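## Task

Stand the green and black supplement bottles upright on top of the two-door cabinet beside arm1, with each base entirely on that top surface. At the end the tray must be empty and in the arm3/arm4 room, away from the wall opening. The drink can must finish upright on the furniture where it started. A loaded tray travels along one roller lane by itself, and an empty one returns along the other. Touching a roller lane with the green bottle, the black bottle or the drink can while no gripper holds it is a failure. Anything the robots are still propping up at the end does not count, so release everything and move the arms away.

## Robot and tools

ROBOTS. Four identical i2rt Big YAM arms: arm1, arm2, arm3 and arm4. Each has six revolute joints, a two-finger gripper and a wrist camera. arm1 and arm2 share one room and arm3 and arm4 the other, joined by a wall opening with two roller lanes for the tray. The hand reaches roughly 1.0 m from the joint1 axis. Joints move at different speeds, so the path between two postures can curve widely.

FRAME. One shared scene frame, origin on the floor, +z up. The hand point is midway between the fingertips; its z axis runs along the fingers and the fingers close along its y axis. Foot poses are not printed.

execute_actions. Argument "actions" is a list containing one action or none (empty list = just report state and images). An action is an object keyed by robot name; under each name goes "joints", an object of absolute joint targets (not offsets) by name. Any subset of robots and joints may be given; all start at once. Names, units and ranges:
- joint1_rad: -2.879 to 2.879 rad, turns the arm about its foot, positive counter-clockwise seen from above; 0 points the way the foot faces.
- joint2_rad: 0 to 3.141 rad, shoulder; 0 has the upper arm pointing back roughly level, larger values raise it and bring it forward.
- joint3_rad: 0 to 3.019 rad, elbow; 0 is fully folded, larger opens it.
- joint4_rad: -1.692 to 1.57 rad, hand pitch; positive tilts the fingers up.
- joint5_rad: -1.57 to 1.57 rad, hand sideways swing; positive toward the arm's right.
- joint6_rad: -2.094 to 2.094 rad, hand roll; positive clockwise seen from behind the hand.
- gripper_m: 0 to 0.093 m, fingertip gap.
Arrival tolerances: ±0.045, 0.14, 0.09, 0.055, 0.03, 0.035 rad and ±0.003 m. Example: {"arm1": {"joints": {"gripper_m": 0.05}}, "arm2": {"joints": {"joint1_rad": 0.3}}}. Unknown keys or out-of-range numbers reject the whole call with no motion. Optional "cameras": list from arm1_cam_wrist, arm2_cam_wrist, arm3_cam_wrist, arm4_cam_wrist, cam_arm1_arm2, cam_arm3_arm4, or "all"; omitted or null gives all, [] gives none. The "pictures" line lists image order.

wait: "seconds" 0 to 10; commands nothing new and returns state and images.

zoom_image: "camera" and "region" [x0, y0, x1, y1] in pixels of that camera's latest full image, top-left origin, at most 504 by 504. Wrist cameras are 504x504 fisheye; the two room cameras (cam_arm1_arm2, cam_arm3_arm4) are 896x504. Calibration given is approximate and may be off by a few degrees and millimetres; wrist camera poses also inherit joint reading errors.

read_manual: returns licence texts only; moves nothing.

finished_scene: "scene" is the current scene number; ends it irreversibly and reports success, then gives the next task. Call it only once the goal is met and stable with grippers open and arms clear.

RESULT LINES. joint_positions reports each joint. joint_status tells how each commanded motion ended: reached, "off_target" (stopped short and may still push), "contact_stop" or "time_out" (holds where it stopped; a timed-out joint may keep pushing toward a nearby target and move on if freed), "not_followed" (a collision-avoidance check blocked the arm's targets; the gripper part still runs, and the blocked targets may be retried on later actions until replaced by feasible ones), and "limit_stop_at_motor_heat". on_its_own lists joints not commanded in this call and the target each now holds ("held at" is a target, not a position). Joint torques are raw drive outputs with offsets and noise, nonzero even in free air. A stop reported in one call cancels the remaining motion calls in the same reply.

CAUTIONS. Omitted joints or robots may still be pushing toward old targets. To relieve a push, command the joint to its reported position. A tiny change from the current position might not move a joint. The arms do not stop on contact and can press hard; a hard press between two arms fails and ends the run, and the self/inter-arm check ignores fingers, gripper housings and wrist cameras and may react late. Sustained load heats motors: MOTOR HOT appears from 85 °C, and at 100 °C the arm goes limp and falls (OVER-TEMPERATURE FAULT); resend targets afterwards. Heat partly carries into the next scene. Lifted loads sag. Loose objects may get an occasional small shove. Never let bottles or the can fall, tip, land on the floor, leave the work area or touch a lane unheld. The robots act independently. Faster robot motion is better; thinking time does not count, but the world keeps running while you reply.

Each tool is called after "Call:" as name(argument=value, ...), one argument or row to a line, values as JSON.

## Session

Call:
execute_actions(
  actions=[],
)

Scene clock: 0.00 s.
Joint torques (N m, as the arm reports them, + toward a larger angle): no reading
Motor temperatures (°C, as the motors report them): arm1=[21 31 27 20 22 22] | arm2=[21 28 29 22 20 21] | arm3=[20 19 29 21 21 21] | arm4=[22 22 29 21 22 22]
arm1.joint_positions: joint1_rad=+0.363 joint2_rad=+0.644 joint3_rad=+1.459 joint4_rad=-1.150 joint5_rad=+0.247 joint6_rad=-0.339 gripper_m=+0.094
arm1.joint_status: not commanded
arm1.hand: x=-1.1940 y=-0.3466 z=+1.5591 quat_wxyz=(-0.468, +0.707, -0.405, -0.343) (m; scene frame)
arm2.joint_positions: joint1_rad=-0.017 joint2_rad=+0.346 joint3_rad=+1.367 joint4_rad=-1.361 joint5_rad=-0.050 joint6_rad=+0.089 gripper_m=+0.094
arm2.joint_status: not commanded
arm2.hand: x=-1.6762 y=+0.1361 z=+1.4961 quat_wxyz=(-0.579, -0.045, -0.814, -0.023) (m; scene frame)
arm3.joint_positions: joint1_rad=-0.566 joint2_rad=+0.440 joint3_rad=+1.394 joint4_rad=-1.381 joint5_rad=-0.271 joint6_rad=-0.491 gripper_m=+0.094
arm3.joint_status: not commanded
arm3.hand: x=+1.2086 y=-0.4607 z=+1.4260 quat_wxyz=(-0.496, +0.617, -0.557, -0.250) (m; scene frame)
arm4.joint_positions: joint1_rad=-0.597 joint2_rad=+0.332 joint3_rad=+1.469 joint4_rad=-1.174 joint5_rad=-0.222 joint6_rad=-0.475 gripper_m=+0.094
arm4.joint_status: not commanded
arm4.hand: x=+1.6621 y=+0.1509 z=+1.5856 quat_wxyz=(-0.292, +0.719, +0.024, -0.630) (m; scene frame)
pictures: arm1_cam_wrist, arm2_cam_wrist, arm3_cam_wrist, arm4_cam_wrist, cam_arm1_arm2, cam_arm3_arm4
camera_calibration (this result's frames):
arm1_cam_wrist: T_world_to_cam=[[0.890268, 0.222632, 0.397314, 0.519193], [0.417296, -0.748217, -0.515786, 1.05241], [0.182446, 0.624985, -0.759017, 1.74211], [0, 0, 0, 1]] pos_world=[-1.21923, -0.416951, 1.65883]
arm2_cam_wrist: T_world_to_cam=[[-0.04555, -0.994675, -0.0924459, 0.195254], [-0.820373, 0.0900511, -0.564694, -0.538321], [0.570012, 0.0501183, -0.820107, 2.29959], [0, 0, 0, 1]] pos_world=[-1.74352, 0.127439, 1.59997]
arm3_cam_wrist: T_world_to_cam=[[0.939246, -0.108671, 0.325587, -1.65133], [0.0599762, -0.882006, -0.467406, 0.189216], [0.337963, 0.458537, -0.821903, 1.09963], [0, 0, 0, 1]] pos_world=[1.16803, -0.516781, 1.52988]
arm4_cam_wrist: T_world_to_cam=[[0.343544, 0.821973, 0.454244, -1.41677], [0.698774, 0.0994269, -0.708399, -0.0503062], [-0.627449, 0.560781, -0.540216, 1.94108], [0, 0, 0, 1]] pos_world=[1.73981, 0.0810287, 1.65653]
Images, in order (width x height): arm1_cam_wrist 504x504, arm2_cam_wrist 504x504, arm3_cam_wrist 504x504, arm4_cam_wrist 504x504, cam_arm1_arm2 896x504, cam_arm3_arm4 896x504.

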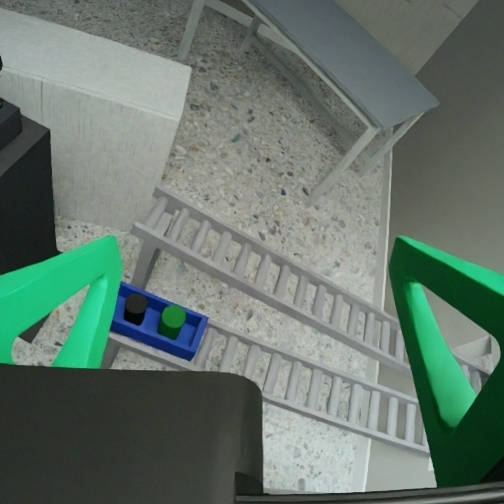

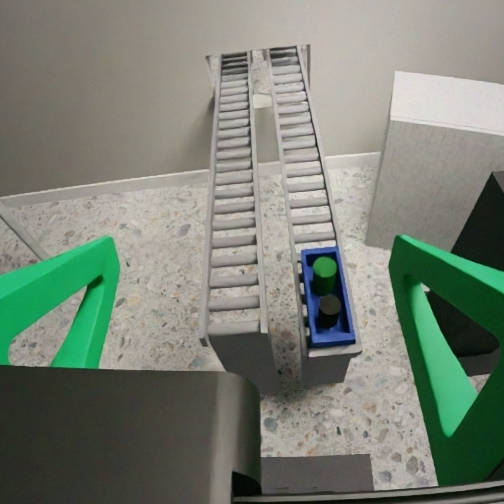

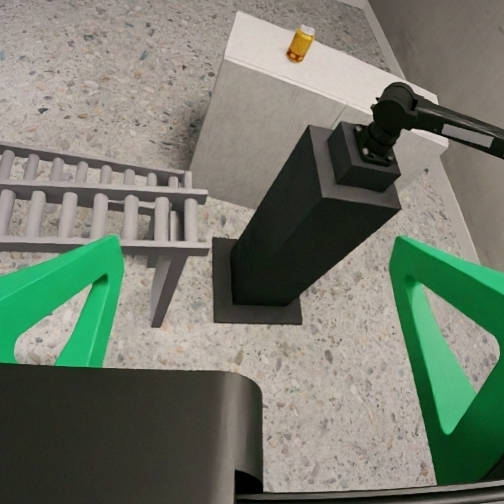

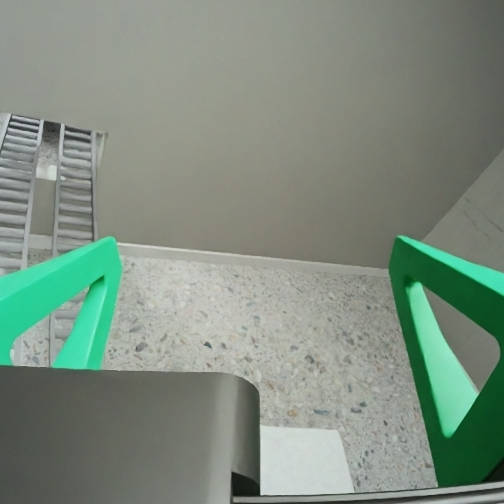

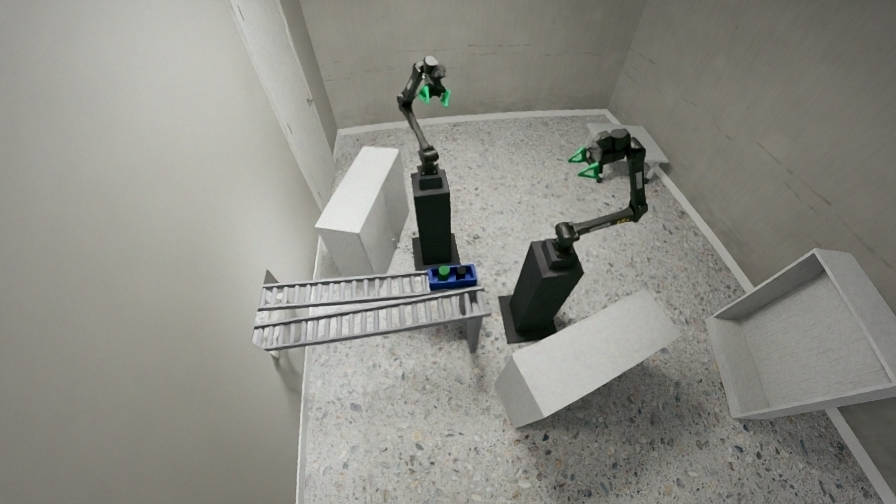

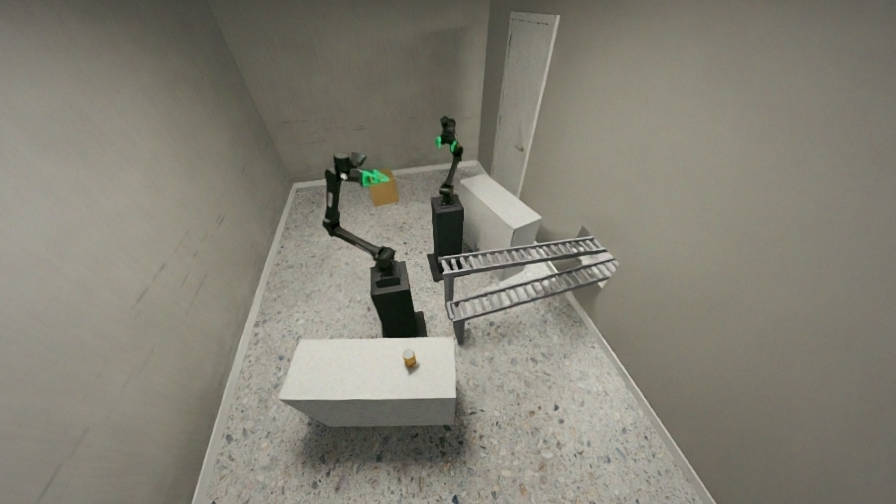

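Call:
zoom_image(
  camera="arm2_cam_wrist",
  region=[260, 220, 400, 360],
)

Call:
zoom_image(
  camera="arm1_cam_wrist",
  region=[90, 260, 230, 370],
)

Call:
zoom_image(
  camera="cam_arm1_arm2",
  region=[300, 130, 500, 310],
)

Region (260, 220, 400, 360) of arm2_cam_wrist's 504x504 image, scaled by 3.600, with more detail than that image has.

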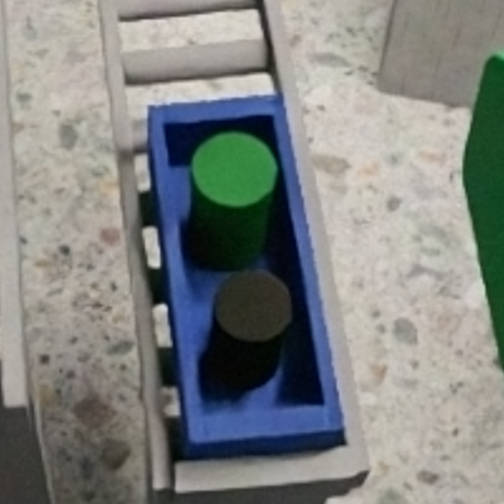

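Region (90, 260, 230, 370) of arm1_cam_wrist's 504x504 image, scaled by 3.600, with more detail than that image has; it fills the top 396 rows of this view, and the rest is white.

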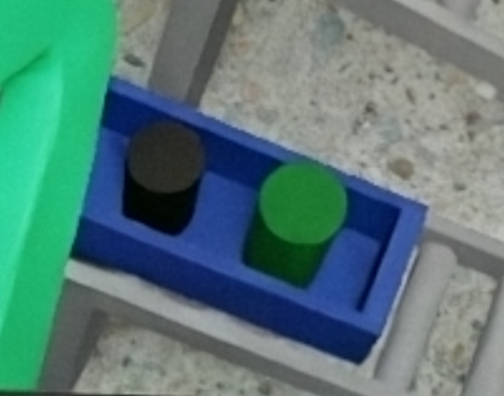

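Region (300, 130, 500, 310) of cam_arm1_arm2's 896x504 image, scaled by 2.520, with more detail than that image has; it fills the top 454 rows of this view, and the rest is white.

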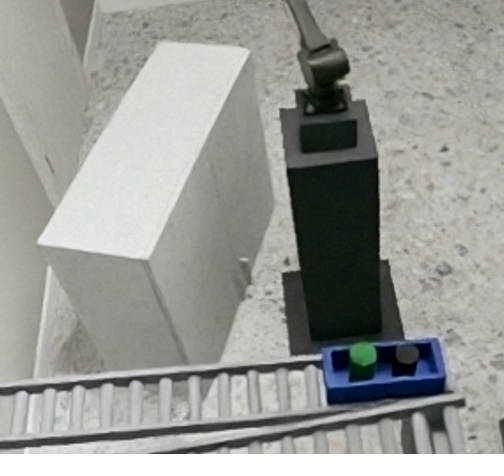

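Call:
execute_actions(
  actions=[
    {"arm1": {"joints": {"joint1_rad": -0.007, "joint2_rad": 2.385, "joint3_rad": 1.67, "joint4_rad": -0.825, "joint5_rad": 0.0, "joint6_rad": 0.0, "gripper_m": 0.093}}},
  ],
  cameras=["arm1_cam_wrist", "cam_arm1_arm2"],
)

Scene clock: 60.17 s.
Joint torques (N m, as the arm reports them, + toward a larger angle): arm1=[  1.48 -19.76   9.05   0.45   0.03  -0.08] | arm2=[-0.9   7.77  6.5   2.62 -0.03  0.07] | arm3=[-0.83  4.73  8.17  2.09 -0.22  0.1 ] | arm4=[-0.09  7.31  7.01  2.24  0.11  0.18]
Motor temperatures (°C, as the motors report them): arm1=[21 30 34 21 22 22] | arm2=[21 28 31 22 20 21] | arm3=[20 20 36 21 21 21] | arm4=[22 23 32 22 22 22]
arm1.joint_positions: joint1_rad=-0.001 joint2_rad=+2.381 joint3_rad=+1.651 joint4_rad=-0.821 joint5_rad=+0.002 joint6_rad=-0.015 gripper_m=+0.093
arm1.joint_status: all done
arm1.hand: x=-1.1502 y=+0.0310 z=+0.7861 quat_wxyz=(-0.003, +0.715, -0.699, -0.004) (m; scene frame)
arm2.joint_positions: joint1_rad=-0.017 joint2_rad=+0.346 joint3_rad=+1.367 joint4_rad=-1.361 joint5_rad=-0.050 joint6_rad=+0.089 gripper_m=+0.094
arm2.joint_status: not commanded
arm2.hand: x=-1.6762 y=+0.1361 z=+1.4961 quat_wxyz=(-0.579, -0.045, -0.814, -0.023) (m; scene frame)
arm3.joint_positions: joint1_rad=-0.566 joint2_rad=+0.440 joint3_rad=+1.394 joint4_rad=-1.381 joint5_rad=-0.271 joint6_rad=-0.491 gripper_m=+0.094
arm3.joint_status: not commanded
arm3.hand: x=+1.2086 y=-0.4607 z=+1.4260 quat_wxyz=(-0.496, +0.617, -0.557, -0.250) (m; scene frame)
arm4.joint_positions: joint1_rad=-0.597 joint2_rad=+0.332 joint3_rad=+1.469 joint4_rad=-1.174 joint5_rad=-0.222 joint6_rad=-0.475 gripper_m=+0.094
arm4.joint_status: not commanded
arm4.hand: x=+1.6621 y=+0.1509 z=+1.5856 quat_wxyz=(-0.292, +0.719, +0.024, -0.630) (m; scene frame)
pictures: arm1_cam_wrist, cam_arm1_arm2
camera_calibration (this result's frames):
arm1_cam_wrist: T_world_to_cam=[[0.999426, 0.0311888, 0.0132508, 1.13663], [0.0181182, -0.822257, 0.568828, -0.391432], [0.0286367, -0.568261, -0.82235, 0.821356], [0, 0, 0, 1]] pos_world=[-1.15241, 0.109437, 0.883038]
Images, in order (width x height): arm1_cam_wrist 504x504, cam_arm1_arm2 896x504.

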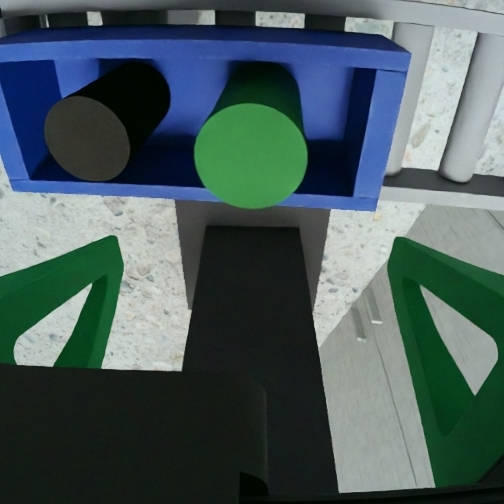

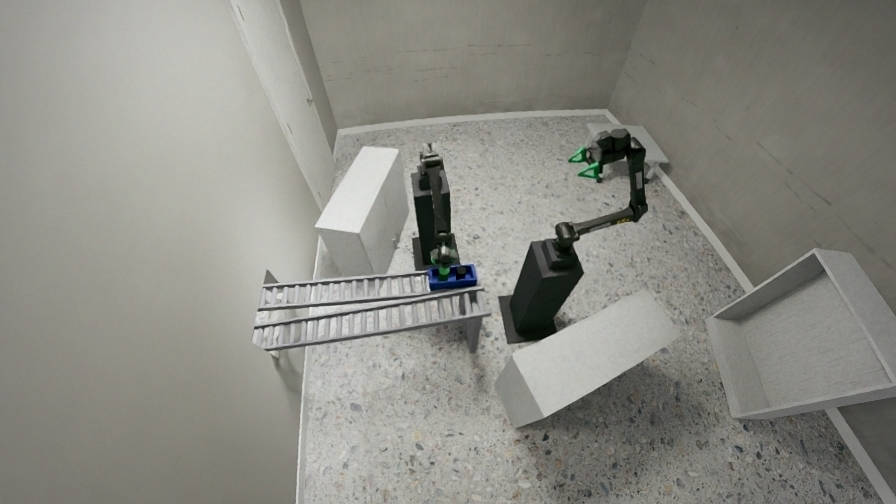

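Call:
execute_actions(
  actions=[
    {"arm1": {"joints": {"joint1_rad": -0.004, "joint2_rad": 2.683, "joint3_rad": 1.811, "joint4_rad": -0.676}}},
  ],
  cameras=["arm1_cam_wrist", "cam_arm1_arm2"],
)

Scene clock: 86.57 s.
Joint torques (N m, as the arm reports them, + toward a larger angle): arm1=[  1.68 -21.88   7.61   0.51   0.04  -0.07] | arm2=[-0.89  7.78  6.5   2.63 -0.03  0.07] | arm3=[-0.56  4.59  8.26  2.21 -0.25  0.1 ] | arm4=[0.33 7.72 6.93 2.21 0.13 0.18]
Motor temperatures (°C, as the motors report them): arm1=[21 37 33 20 22 22] | arm2=[21 27 31 22 20 21] | arm3=[20 20 36 21 21 21] | arm4=[22 23 33 22 22 22]
arm1.joint_positions: joint1_rad=-0.001 joint2_rad=+2.693 joint3_rad=+1.793 joint4_rad=-0.677 joint5_rad=+0.002 joint6_rad=-0.015 gripper_m=+0.093
arm1.joint_status: all done
arm1.hand: x=-1.1508 y=+0.0253 z=+0.6326 quat_wxyz=(+0.006, +0.715, -0.699, +0.005) (m; scene frame)
arm2.joint_positions: joint1_rad=-0.017 joint2_rad=+0.346 joint3_rad=+1.367 joint4_rad=-1.361 joint5_rad=-0.050 joint6_rad=+0.089 gripper_m=+0.094
arm2.joint_status: not commanded
arm2.hand: x=-1.6762 y=+0.1361 z=+1.4961 quat_wxyz=(-0.579, -0.045, -0.814, -0.023) (m; scene frame)
arm3.joint_positions: joint1_rad=-0.566 joint2_rad=+0.440 joint3_rad=+1.394 joint4_rad=-1.381 joint5_rad=-0.271 joint6_rad=-0.491 gripper_m=+0.094
arm3.joint_status: not commanded
arm3.hand: x=+1.2086 y=-0.4607 z=+1.4260 quat_wxyz=(-0.496, +0.617, -0.557, -0.250) (m; scene frame)
arm4.joint_positions: joint1_rad=-0.597 joint2_rad=+0.332 joint3_rad=+1.469 joint4_rad=-1.174 joint5_rad=-0.222 joint6_rad=-0.475 gripper_m=+0.094
arm4.joint_status: not commanded
arm4.hand: x=+1.6621 y=+0.1509 z=+1.5856 quat_wxyz=(-0.292, +0.719, +0.024, -0.630) (m; scene frame)
pictures: arm1_cam_wrist, cam_arm1_arm2
camera_calibration (this result's frames):
arm1_cam_wrist: T_world_to_cam=[[0.99942, 0.0316509, 0.0125944, 1.13987], [0.0181076, -0.806774, 0.590582, -0.322964], [0.0288533, -0.590011, -0.806879, 0.682919], [0, 0, 0, 1]] pos_world=[-1.15307, 0.106292, 0.727414]
Images, in order (width x height): arm1_cam_wrist 504x504, cam_arm1_arm2 896x504.

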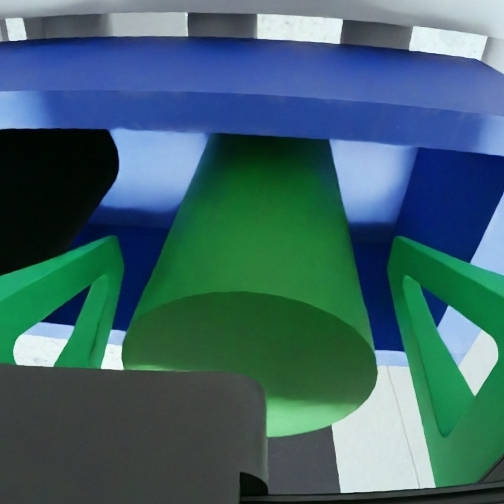

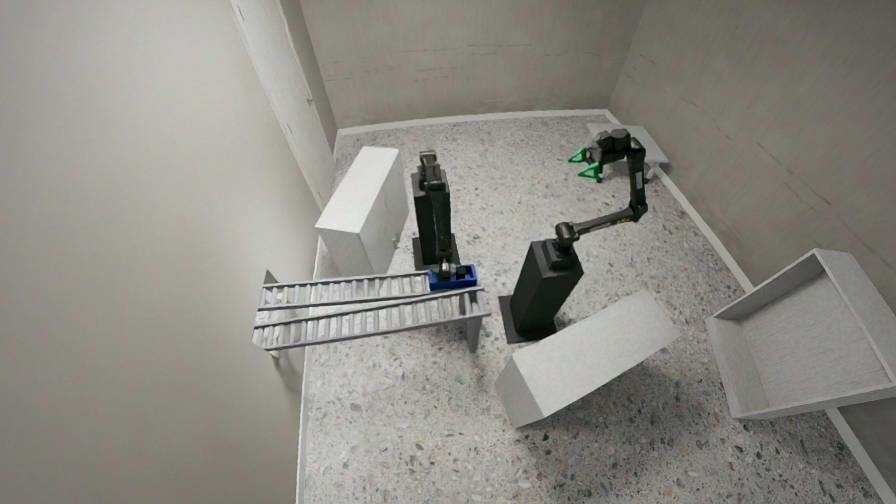

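Call:
execute_actions(
  actions=[
    {"arm1": {"joints": {"gripper_m": 0.045}}},
  ],
  cameras=["arm1_cam_wrist"],
)

Scene clock: 98.33 s.
Joint torques (N m, as the arm reports them, + toward a larger angle): arm1=[  1.29 -21.81   7.65   0.53   0.04  -0.08] | arm2=[-0.9   7.77  6.5   2.64 -0.03  0.07] | arm3=[-2.19  4.63  8.15  1.9  -0.19  0.1 ] | arm4=[-0.01  7.69  6.92  2.15  0.12  0.18]
Motor temperatures (°C, as the motors report them): arm1=[21 39 33 20 22 22] | arm2=[21 27 31 22 20 21] | arm3=[20 20 37 21 21 21] | arm4=[22 23 33 22 22 22]
arm1.joint_positions: joint1_rad=-0.001 joint2_rad=+2.693 joint3_rad=+1.793 joint4_rad=-0.677 joint5_rad=+0.002 joint6_rad=-0.014 gripper_m=+0.065
arm1.joint_status: gripper_m off_target (ended at +0.065, target +0.045)
arm1.hand: x=-1.1508 y=+0.0253 z=+0.6326 quat_wxyz=(+0.006, +0.714, -0.700, +0.005) (m; scene frame)
arm2.joint_positions: joint1_rad=-0.017 joint2_rad=+0.346 joint3_rad=+1.367 joint4_rad=-1.361 joint5_rad=-0.050 joint6_rad=+0.089 gripper_m=+0.094
arm2.joint_status: not commanded
arm2.hand: x=-1.6762 y=+0.1361 z=+1.4961 quat_wxyz=(-0.579, -0.045, -0.814, -0.023) (m; scene frame)
arm3.joint_positions: joint1_rad=-0.566 joint2_rad=+0.440 joint3_rad=+1.394 joint4_rad=-1.381 joint5_rad=-0.271 joint6_rad=-0.491 gripper_m=+0.094
arm3.joint_status: not commanded
arm3.hand: x=+1.2086 y=-0.4607 z=+1.4260 quat_wxyz=(-0.496, +0.617, -0.557, -0.250) (m; scene frame)
arm4.joint_positions: joint1_rad=-0.597 joint2_rad=+0.332 joint3_rad=+1.469 joint4_rad=-1.174 joint5_rad=-0.222 joint6_rad=-0.475 gripper_m=+0.094
arm4.joint_status: not commanded
arm4.hand: x=+1.6621 y=+0.1509 z=+1.5856 quat_wxyz=(-0.292, +0.719, +0.024, -0.630) (m; scene frame)
pictures: arm1_cam_wrist
camera_calibration (this result's frames):
arm1_cam_wrist: T_world_to_cam=[[0.999443, 0.0308885, 0.0126067, 1.13991], [0.0174849, -0.806787, 0.590583, -0.323682], [0.0284132, -0.590034, -0.806878, 0.682412], [0, 0, 0, 1]] pos_world=[-1.15301, 0.106294, 0.727414]
Images, in order (width x height): arm1_cam_wrist 504x504.

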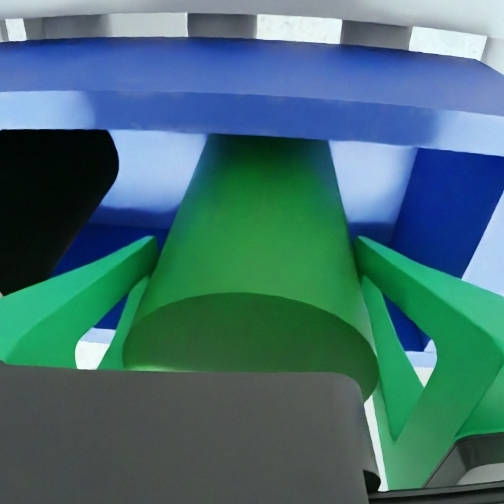

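Call:
execute_actions(
  actions=[
    {"arm1": {"joints": {"joint2_rad": 2.19, "joint3_rad": 1.415}}, "arm2": {"joints": {"joint1_rad": -0.2, "joint2_rad": 0.85, "joint3_rad": 1.3, "joint4_rad": -1.3, "joint5_rad": 0.0}}},
  ],
  cameras=["arm1_cam_wrist", "cam_arm1_arm2", "arm2_cam_wrist"],
)

Scene clock: 150.70 s.
Joint torques (N m, as the arm reports them, + toward a larger angle): arm1=[  1.86 -17.86   7.82   0.68   0.06  -0.06] | arm2=[-1.18 -0.6   9.04  2.43  0.11  0.08] | arm3=[-1.42  4.42  8.24  2.06 -0.18  0.12] | arm4=[0.58 7.64 6.8  2.1  0.1  0.17]
Motor temperatures (°C, as the motors report them): arm1=[21 42 32 20 22 22] | arm2=[21 26 32 22 20 21] | arm3=[20 20 37 21 21 21] | arm4=[22 23 33 22 22 22]
arm1.joint_positions: joint1_rad=-0.001 joint2_rad=+2.184 joint3_rad=+1.409 joint4_rad=-0.671 joint5_rad=+0.002 joint6_rad=-0.014 gripper_m=+0.065
arm1.joint_status: all done
arm1.hand: x=-1.1498 y=-0.0022 z=+0.8343 quat_wxyz=(-0.040, +0.713, -0.699, -0.042) (m; scene frame)
arm2.joint_positions: joint1_rad=-0.197 joint2_rad=+0.853 joint3_rad=+1.285 joint4_rad=-1.311 joint5_rad=-0.003 joint6_rad=+0.089 gripper_m=+0.094
arm2.joint_status: all done
arm2.hand: x=-1.4779 y=+0.0548 z=+1.3625 quat_wxyz=(-0.341, -0.155, -0.927, +0.030) (m; scene frame)
arm3.joint_positions: joint1_rad=-0.566 joint2_rad=+0.440 joint3_rad=+1.394 joint4_rad=-1.381 joint5_rad=-0.271 joint6_rad=-0.491 gripper_m=+0.094
arm3.joint_status: not commanded
arm3.hand: x=+1.2086 y=-0.4607 z=+1.4260 quat_wxyz=(-0.496, +0.617, -0.557, -0.250) (m; scene frame)
arm4.joint_positions: joint1_rad=-0.597 joint2_rad=+0.332 joint3_rad=+1.469 joint4_rad=-1.174 joint5_rad=-0.222 joint6_rad=-0.475 gripper_m=+0.094
arm4.joint_status: not commanded
arm4.hand: x=+1.6621 y=+0.1509 z=+1.5856 quat_wxyz=(-0.292, +0.719, +0.024, -0.630) (m; scene frame)
pictures: arm1_cam_wrist, arm2_cam_wrist, cam_arm1_arm2
camera_calibration (this result's frames):
arm1_cam_wrist: T_world_to_cam=[[0.999494, 0.0281604, 0.0148141, 1.13549], [0.0176101, -0.877321, 0.47958, -0.372365], [0.0265019, -0.479077, -0.877373, 0.885703], [0, 0, 0, 1]] pos_world=[-1.15183, 0.0656597, 0.938849]
arm2_cam_wrist: T_world_to_cam=[[-0.306562, -0.950386, -0.0527859, -0.331152], [-0.948578, 0.309633, -0.0657857, -1.32501], [0.078866, 0.0299041, -0.996437, 1.59655], [0, 0, 0, 1]] pos_world=[-1.48431, 0.0478015, 1.48622]
Images, in order (width x height): arm1_cam_wrist 504x504, arm2_cam_wrist 504x504, cam_arm1_arm2 896x504.

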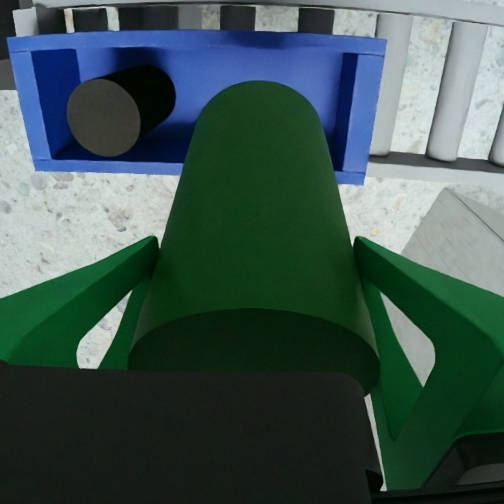

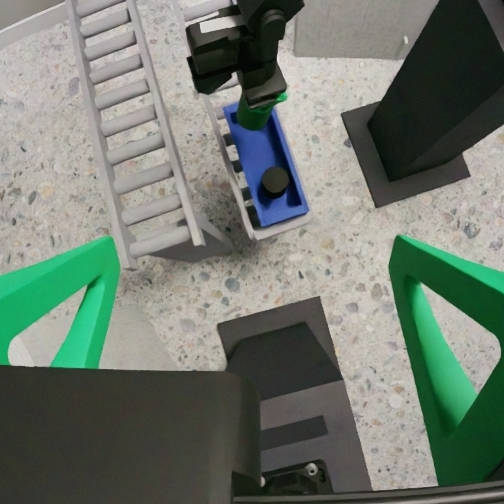

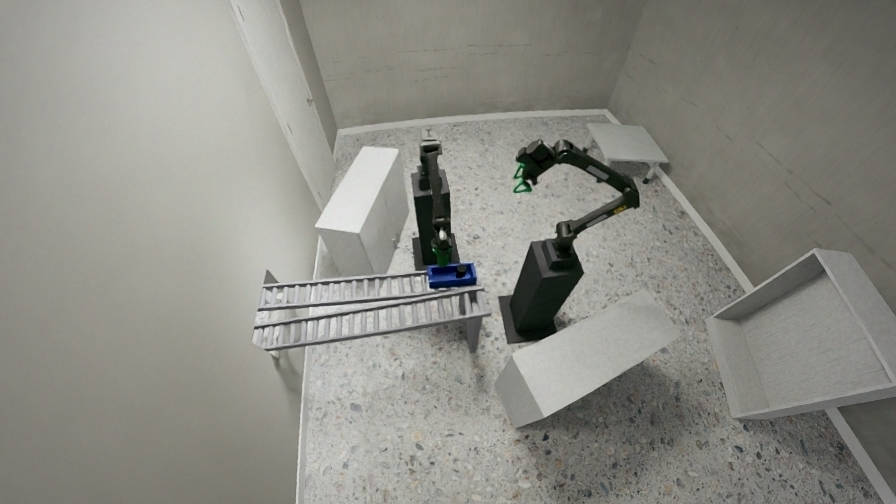

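Call:
zoom_image(
  camera="arm1_cam_wrist",
  region=[120, 60, 400, 340],
)

Call:
zoom_image(
  camera="cam_arm1_arm2",
  region=[400, 210, 490, 300],
)

Call:
zoom_image(
  camera="arm2_cam_wrist",
  region=[170, 0, 350, 250],
)

Region (120, 60, 400, 340) of arm1_cam_wrist's 504x504 image, scaled by 1.800, with more detail than that image has.

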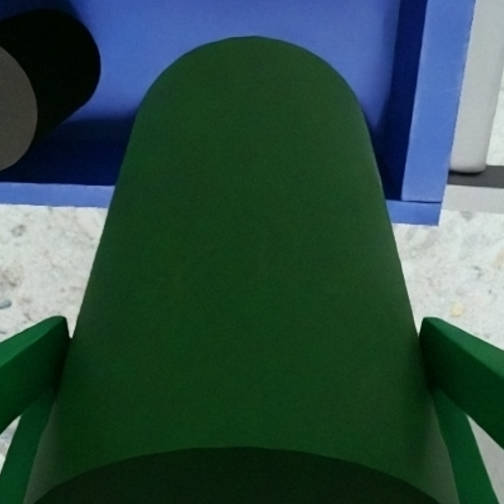

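Region (400, 210, 490, 300) of cam_arm1_arm2's 896x504 image, scaled by 5.600, with more detail than that image has.

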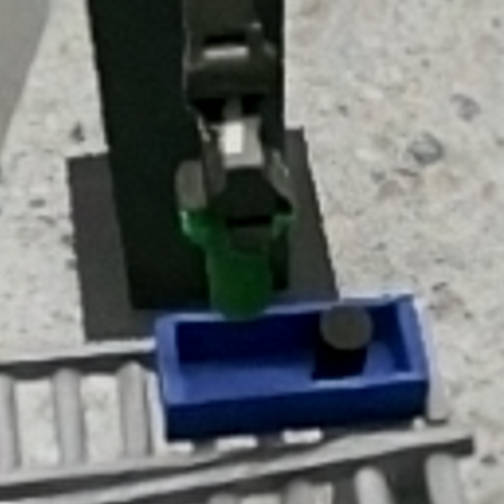

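Region (170, 0, 350, 250) of arm2_cam_wrist's 504x504 image, scaled by 2.016, with more detail than that image has; it fills the left 363 columns of this view, and the rest is white.

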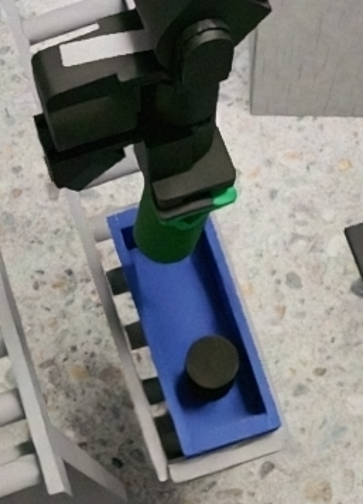

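Call:
execute_actions(
  actions=[
    {"arm1": {"joints": {"joint1_rad": -1.619, "joint2_rad": 2.027, "joint3_rad": 1.326, "joint4_rad": -1.032}}, "arm2": {"joints": {"joint1_rad": -0.278, "joint2_rad": 1.65, "joint3_rad": 1.5, "joint4_rad": -1.15, "joint6_rad": -0.345}}},
  ],
  cameras=["arm1_cam_wrist", "cam_arm1_arm2", "arm2_cam_wrist"],
)

Scene clock: 231.13 s.
Joint torques (N m, as the arm reports them, + toward a larger angle): arm1=[  2.11 -16.49   7.99  -0.22   0.07  -0.11] | arm2=[ -1.11 -12.26   9.38   1.41   0.04   0.  ] | arm3=[-1.46  4.83  8.22  2.15 -0.21  0.12] | arm4=[-0.5   7.24  6.78  2.16  0.12  0.2 ]
Motor temperatures (°C, as the motors report them): arm1=[21 41 32 20 22 22] | arm2=[21 25 35 22 20 21] | arm3=[20 20 38 21 21 21] | arm4=[22 23 33 22 22 22]
arm1.joint_positions: joint1_rad=-1.627 joint2_rad=+2.030 joint3_rad=+1.317 joint4_rad=-1.019 joint5_rad=+0.002 joint6_rad=-0.013 gripper_m=+0.065
arm1.joint_status: all done
arm1.hand: x=-0.6471 y=-0.6251 z=+0.8956 quat_wxyz=(+0.083, -0.018, -0.996, +0.003) (m; scene frame)
arm2.joint_positions: joint1_rad=-0.278 joint2_rad=+1.664 joint3_rad=+1.481 joint4_rad=-1.156 joint5_rad=-0.002 joint6_rad=-0.336 gripper_m=+0.094
arm2.joint_status: all done
arm2.hand: x=-1.2669 y=-0.0464 z=+1.1264 quat_wxyz=(-0.112, +0.006, -0.993, +0.042) (m; scene frame)
arm3.joint_positions: joint1_rad=-0.566 joint2_rad=+0.440 joint3_rad=+1.394 joint4_rad=-1.381 joint5_rad=-0.271 joint6_rad=-0.491 gripper_m=+0.094
arm3.joint_status: not commanded
arm3.hand: x=+1.2086 y=-0.4607 z=+1.4260 quat_wxyz=(-0.496, +0.617, -0.557, -0.250) (m; scene frame)
arm4.joint_positions: joint1_rad=-0.597 joint2_rad=+0.332 joint3_rad=+1.469 joint4_rad=-1.174 joint5_rad=-0.222 joint6_rad=-0.475 gripper_m=+0.094
arm4.joint_status: not commanded
arm4.hand: x=+1.6621 y=+0.1509 z=+1.5856 quat_wxyz=(-0.292, +0.719, +0.024, -0.630) (m; scene frame)
pictures: arm1_cam_wrist, arm2_cam_wrist, cam_arm1_arm2
camera_calibration (this result's frames):
arm1_cam_wrist: T_world_to_cam=[[-0.0230878, -0.999473, 0.0228037, -0.661656], [-0.709114, 0.0324507, 0.704347, -1.06006], [-0.704716, 0.0000913571, -0.70949, 0.303788], [0, 0, 0, 1]] pos_world=[-0.552893, -0.626936, 0.97727]
arm2_cam_wrist: T_world_to_cam=[[0.00133533, -0.996575, 0.0826789, -0.139766], [-0.9187, 0.0314319, 0.393704, -1.6017], [-0.394954, -0.0764828, -0.915512, 0.65124], [0, 0, 0, 1]] pos_world=[-1.21408, -0.0391342, 1.23837]
Images, in order (width x height): arm1_cam_wrist 504x504, arm2_cam_wrist 504x504, cam_arm1_arm2 896x504.

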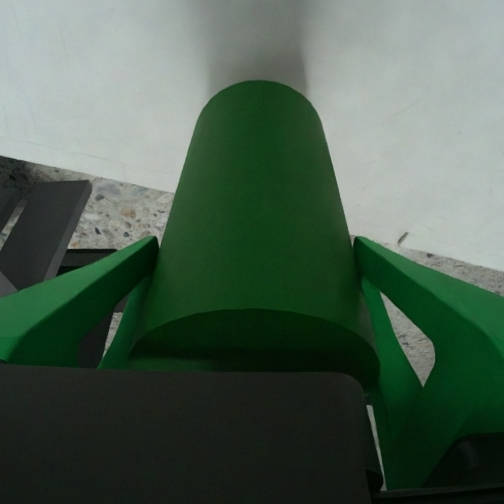

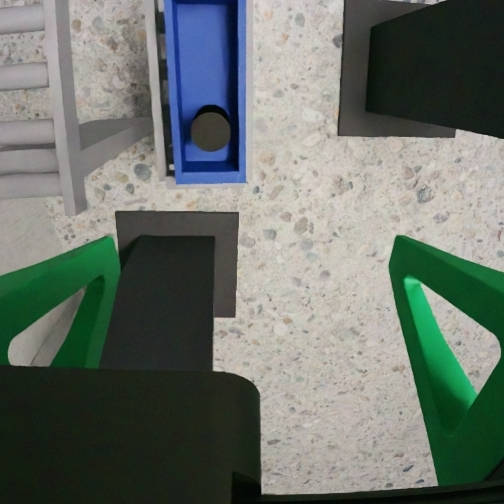

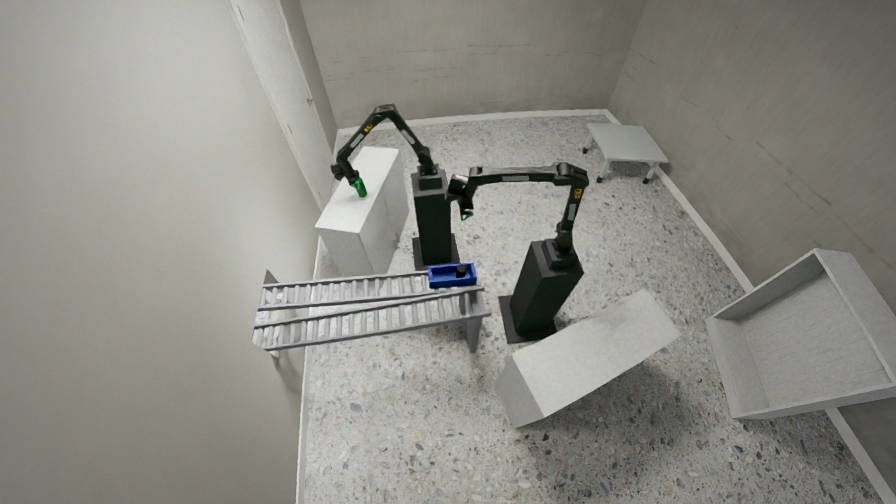

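Call:
execute_actions(
  actions=[
    {"arm1": {"joints": {"joint2_rad": 2.166, "joint3_rad": 1.451, "joint4_rad": -0.995}}, "arm2": {"joints": {"joint2_rad": 2.405, "joint3_rad": 1.69, "joint4_rad": -0.832, "gripper_m": 0.05}}},
  ],
  cameras=["arm1_cam_wrist", "cam_arm1_arm2", "arm2_cam_wrist"],
)

Scene clock: 270.37 s.
Joint torques (N m, as the arm reports them, + toward a larger angle): arm1=[  2.33 -16.91   9.57   0.26   0.12  -0.08] | arm2=[ -1.19 -17.66   7.71   0.89   0.03   0.  ] | arm3=[-1.44  4.4   8.17  2.25 -0.23  0.08] | arm4=[0.27 7.27 6.68 2.09 0.11 0.18]
Motor temperatures (°C, as the motors report them): arm1=[21 40 33 20 22 22] | arm2=[21 29 36 22 20 21] | arm3=[20 20 38 21 21 21] | arm4=[22 23 34 22 22 22]
arm1.joint_positions: joint1_rad=-1.627 joint2_rad=+2.155 joint3_rad=+1.423 joint4_rad=-0.998 joint5_rad=+0.000 joint6_rad=-0.013 gripper_m=+0.065
arm1.joint_status: all done
arm1.hand: x=-0.6145 y=-0.6267 z=+0.8593 quat_wxyz=(+0.081, -0.018, -0.997, +0.002) (m; scene frame)
arm2.joint_positions: joint1_rad=-0.278 joint2_rad=+2.415 joint3_rad=+1.663 joint4_rad=-0.838 joint5_rad=-0.002 joint6_rad=-0.337 gripper_m=+0.050
arm2.joint_status: all done
arm2.hand: x=-1.2010 y=-0.0717 z=+0.7589 quat_wxyz=(+0.006, +0.006, -1.000, +0.001) (m; scene frame)
arm3.joint_positions: joint1_rad=-0.566 joint2_rad=+0.440 joint3_rad=+1.394 joint4_rad=-1.381 joint5_rad=-0.271 joint6_rad=-0.491 gripper_m=+0.094
arm3.joint_status: not commanded
arm3.hand: x=+1.2086 y=-0.4607 z=+1.4260 quat_wxyz=(-0.496, +0.617, -0.557, -0.250) (m; scene frame)
arm4.joint_positions: joint1_rad=-0.597 joint2_rad=+0.332 joint3_rad=+1.469 joint4_rad=-1.174 joint5_rad=-0.222 joint6_rad=-0.475 gripper_m=+0.094
arm4.joint_status: not commanded
arm4.hand: x=+1.6621 y=+0.1509 z=+1.5856 quat_wxyz=(-0.292, +0.719, +0.024, -0.630) (m; scene frame)
pictures: arm1_cam_wrist, arm2_cam_wrist, cam_arm1_arm2
camera_calibration (this result's frames):
arm1_cam_wrist: T_world_to_cam=[[-0.0234373, -0.999505, 0.0209979, -0.660356], [-0.711314, 0.031431, 0.702171, -1.01136], [-0.702483, 0.00152095, -0.711698, 0.305159], [0, 0, 0, 1]] pos_world=[-0.520505, -0.628704, 0.941198]
arm2_cam_wrist: T_world_to_cam=[[0.0100738, -0.999949, 0.000773013, -0.0623348], [-0.799881, -0.0075943, 0.600111, -1.41236], [-0.600074, -0.00666369, -0.799916, 0.00982995], [0, 0, 0, 1]] pos_world=[-1.12319, -0.072992, 0.855484]
Images, in order (width x height): arm1_cam_wrist 504x504, arm2_cam_wrist 504x504, cam_arm1_arm2 896x504.

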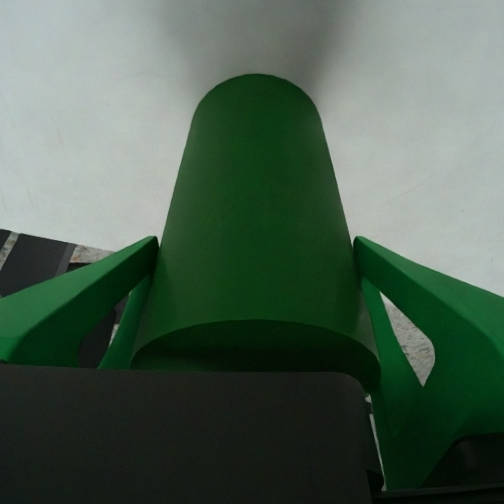

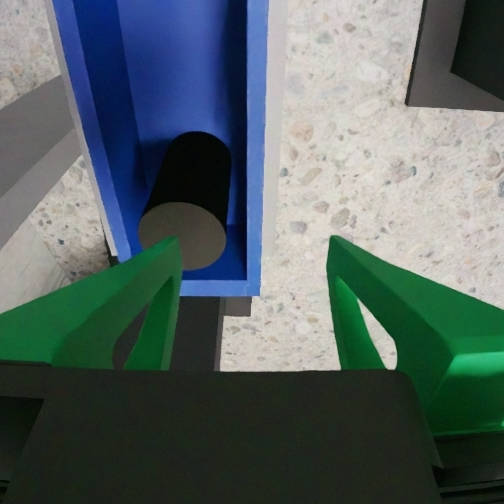

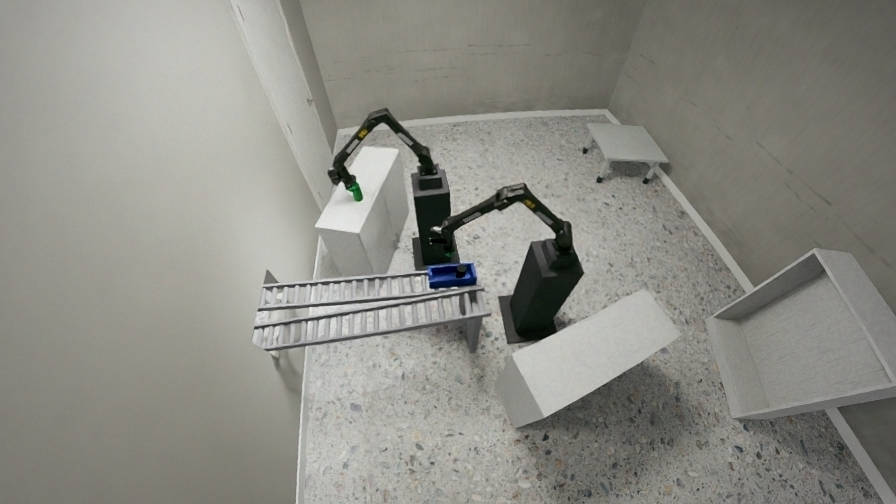

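Call:
execute_actions(
  actions=[
    {"arm1": {"joints": {"gripper_m": 0.093, "joint2_rad": 2.03, "joint3_rad": 1.673, "joint4_rad": -0.858}}, "arm2": {"joints": {"joint2_rad": 1.8, "joint3_rad": 1.35, "joint4_rad": -1.1, "gripper_m": 0.06}}},
  ],
  cameras=["arm1_cam_wrist", "cam_arm1_arm2"],
)

Scene clock: 344.97 s.
Joint torques (N m, as the arm reports them, + toward a larger angle): arm1=[  2.35 -17.85  10.86   1.14   0.12  -0.08] | arm2=[ -1.1  -11.02   7.09   0.4    0.03   0.  ] | arm3=[-0.7   4.09  8.38  2.27 -0.23  0.12] | arm4=[-0.74  7.45  6.93  2.22  0.12  0.21]
Motor temperatures (°C, as the motors report them): arm1=[21 41 35 20 22 22] | arm2=[21 36 35 22 20 21] | arm3=[20 20 39 21 21 21] | arm4=[22 23 34 22 22 22]
arm1.joint_positions: joint1_rad=-1.627 joint2_rad=+2.009 joint3_rad=+1.661 joint4_rad=-0.860 joint5_rad=+0.000 joint6_rad=-0.013 gripper_m=+0.093
arm1.joint_status: all done
arm1.hand: x=-0.4559 y=-0.6326 z=+1.0320 quat_wxyz=(-0.178, -0.016, -0.984, +0.010) (m; scene frame)
arm2.joint_positions: joint1_rad=-0.278 joint2_rad=+1.786 joint3_rad=+1.350 joint4_rad=-1.092 joint5_rad=-0.002 joint6_rad=-0.337 gripper_m=+0.060
arm2.joint_status: all done
arm2.hand: x=-1.2958 y=-0.0376 z=+1.0128 quat_wxyz=(-0.023, +0.006, -1.000, +0.011) (m; scene frame)
arm3.joint_positions: joint1_rad=-0.566 joint2_rad=+0.440 joint3_rad=+1.394 joint4_rad=-1.381 joint5_rad=-0.271 joint6_rad=-0.491 gripper_m=+0.094
arm3.joint_status: not commanded
arm3.hand: x=+1.2086 y=-0.4607 z=+1.4260 quat_wxyz=(-0.496, +0.617, -0.557, -0.250) (m; scene frame)
arm4.joint_positions: joint1_rad=-0.597 joint2_rad=+0.332 joint3_rad=+1.469 joint4_rad=-1.174 joint5_rad=-0.222 joint6_rad=-0.475 gripper_m=+0.094
arm4.joint_status: not commanded
arm4.hand: x=+1.6621 y=+0.1509 z=+1.5856 quat_wxyz=(-0.292, +0.719, +0.024, -0.630) (m; scene frame)
pictures: arm1_cam_wrist, cam_arm1_arm2
camera_calibration (this result's frames):
arm1_cam_wrist: T_world_to_cam=[[-0.0320992, -0.998983, 0.031676, -0.680739], [-0.966463, 0.0391022, 0.253811, -0.66845], [-0.254792, -0.0224666, -0.966735, 0.991585], [0, 0, 0, 1]] pos_world=[-0.415237, -0.631631, 1.14982]
Images, in order (width x height): arm1_cam_wrist 504x504, cam_arm1_arm2 896x504.

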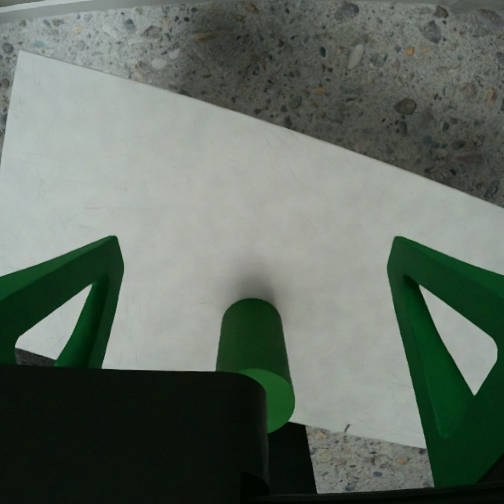

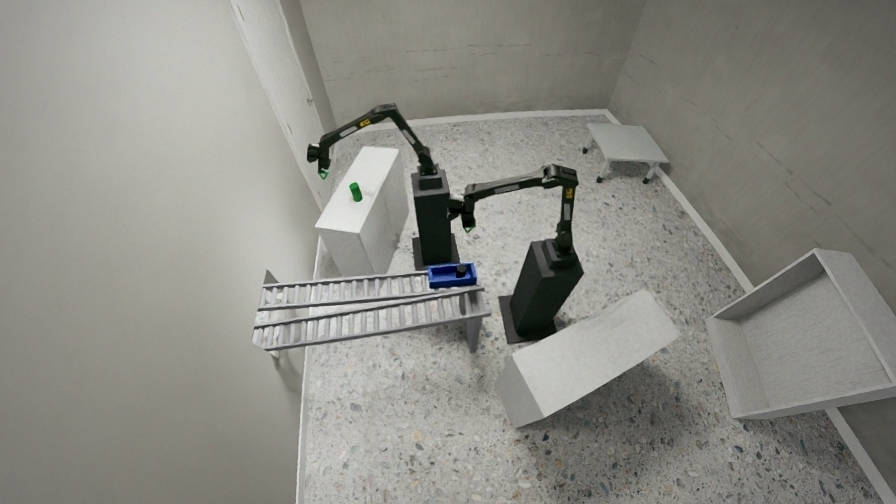

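Call:
execute_actions(
  actions=[
    {"arm1": {"joints": {"joint1_rad": 0.172, "joint2_rad": 2.355, "joint6_rad": 0.19}}, "arm2": {"joints": {"joint2_rad": 1.15, "joint3_rad": 1.1, "joint4_rad": -1.35}}},
  ],
  cameras=["arm1_cam_wrist", "cam_arm1_arm2"],
)

Scene clock: 357.97 s.
Joint torques (N m, as the arm reports them, + toward a larger angle): arm1=[  1.02 -19.73   7.9    0.45   0.17  -0.06] | arm2=[-1.04 -3.17  8.37  0.72  0.04  0.  ] | arm3=[-0.99  4.79  8.23  1.83 -0.19  0.11] | arm4=[0.01 7.59 6.89 2.19 0.13 0.16]
Motor temperatures (°C, as the motors report them): arm1=[21 42 36 20 22 22] | arm2=[21 34 35 22 20 21] | arm3=[20 20 39 21 21 21] | arm4=[22 23 34 22 22 22]
arm1.joint_positions: joint1_rad=+0.182 joint2_rad=+2.348 joint3_rad=+1.673 joint4_rad=-0.854 joint5_rad=-0.002 joint6_rad=+0.175 gripper_m=+0.093
arm1.joint_status: all done
arm1.hand: x=-1.2683 y=+0.0314 z=+0.8131 quat_wxyz=(-0.006, +0.712, -0.702, -0.016) (m; scene frame)
arm2.joint_positions: joint1_rad=-0.278 joint2_rad=+1.139 joint3_rad=+1.095 joint4_rad=-1.343 joint5_rad=-0.002 joint6_rad=-0.337 gripper_m=+0.060
arm2.joint_status: all done
arm2.hand: x=-1.4616 y=+0.0198 z=+1.1767 quat_wxyz=(-0.090, +0.006, -0.995, +0.034) (m; scene frame)
arm3.joint_positions: joint1_rad=-0.566 joint2_rad=+0.440 joint3_rad=+1.394 joint4_rad=-1.381 joint5_rad=-0.271 joint6_rad=-0.491 gripper_m=+0.094
arm3.joint_status: not commanded
arm3.hand: x=+1.2086 y=-0.4607 z=+1.4260 quat_wxyz=(-0.496, +0.617, -0.557, -0.250) (m; scene frame)
arm4.joint_positions: joint1_rad=-0.597 joint2_rad=+0.332 joint3_rad=+1.469 joint4_rad=-1.174 joint5_rad=-0.222 joint6_rad=-0.475 gripper_m=+0.094
arm4.joint_status: not commanded
arm4.hand: x=+1.6621 y=+0.1509 z=+1.5856 quat_wxyz=(-0.292, +0.719, +0.024, -0.630) (m; scene frame)
pictures: arm1_cam_wrist, cam_arm1_arm2
camera_calibration (this result's frames):
arm1_cam_wrist: T_world_to_cam=[[0.999697, 0.0245551, 0.00168351, 1.26433], [0.0195539, -0.833902, 0.551566, -0.388146], [0.0149477, -0.551366, -0.834129, 0.838819], [0, 0, 0, 1]] pos_world=[-1.2689, 0.107775, 0.911644]
Images, in order (width x height): arm1_cam_wrist 504x504, cam_arm1_arm2 896x504.

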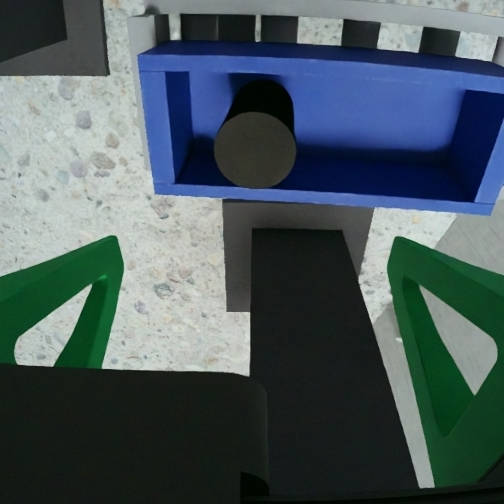

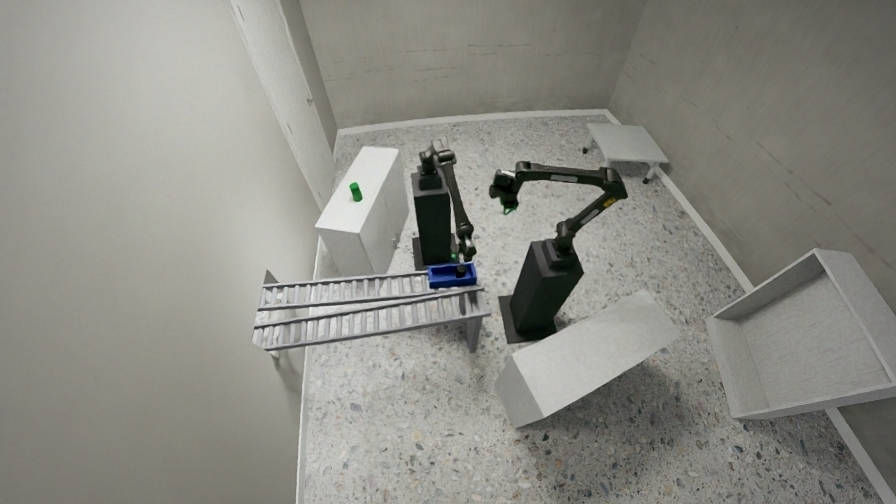

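Call:
execute_actions(
  actions=[
    {"arm1": {"joints": {"joint2_rad": 2.733, "joint3_rad": 1.84, "joint4_rad": -0.641}}},
  ],
  cameras=["arm1_cam_wrist"],
)

Scene clock: 372.83 s.
Joint torques (N m, as the arm reports them, + toward a larger angle): arm1=[  0.66 -21.6    7.82   0.62   0.18  -0.04] | arm2=[-1.05 -3.17  8.38  0.71  0.04  0.  ] | arm3=[-1.86  4.44  8.24  2.16 -0.18  0.14] | arm4=[-0.18  7.5   6.84  2.09  0.13  0.19]
Motor temperatures (°C, as the motors report them): arm1=[21 43 34 20 22 22] | arm2=[21 31 36 22 20 21] | arm3=[20 20 39 21 21 21] | arm4=[22 23 34 22 22 22]
arm1.joint_positions: joint1_rad=+0.182 joint2_rad=+2.738 joint3_rad=+1.818 joint4_rad=-0.646 joint5_rad=-0.002 joint6_rad=+0.176 gripper_m=+0.093
arm1.joint_status: all done
arm1.hand: x=-1.2663 y=+0.0145 z=+0.6115 quat_wxyz=(+0.005, +0.712, -0.702, +0.000) (m; scene frame)
arm2.joint_positions: joint1_rad=-0.278 joint2_rad=+1.139 joint3_rad=+1.095 joint4_rad=-1.343 joint5_rad=-0.002 joint6_rad=-0.337 gripper_m=+0.060
arm2.joint_status: not commanded
arm2.hand: x=-1.4616 y=+0.0198 z=+1.1767 quat_wxyz=(-0.090, +0.006, -0.995, +0.034) (m; scene frame)
arm3.joint_positions: joint1_rad=-0.566 joint2_rad=+0.440 joint3_rad=+1.394 joint4_rad=-1.381 joint5_rad=-0.271 joint6_rad=-0.491 gripper_m=+0.094
arm3.joint_status: not commanded
arm3.hand: x=+1.2086 y=-0.4607 z=+1.4260 quat_wxyz=(-0.496, +0.617, -0.557, -0.250) (m; scene frame)
arm4.joint_positions: joint1_rad=-0.597 joint2_rad=+0.332 joint3_rad=+1.469 joint4_rad=-1.174 joint5_rad=-0.222 joint6_rad=-0.475 gripper_m=+0.094
arm4.joint_status: not commanded
arm4.hand: x=+1.6621 y=+0.1509 z=+1.5856 quat_wxyz=(-0.292, +0.719, +0.024, -0.630) (m; scene frame)
pictures: arm1_cam_wrist
camera_calibration (this result's frames):
arm1_cam_wrist: T_world_to_cam=[[0.999667, 0.0245825, 0.0079104, 1.25924], [0.0153819, -0.812877, 0.582232, -0.315375], [0.0207429, -0.581916, -0.812984, 0.656131], [0, 0, 0, 1]] pos_world=[-1.26758, 0.094497, 0.707085]
Images, in order (width x height): arm1_cam_wrist 504x504.

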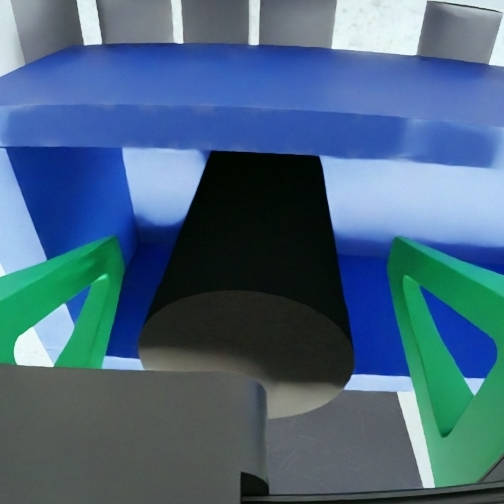

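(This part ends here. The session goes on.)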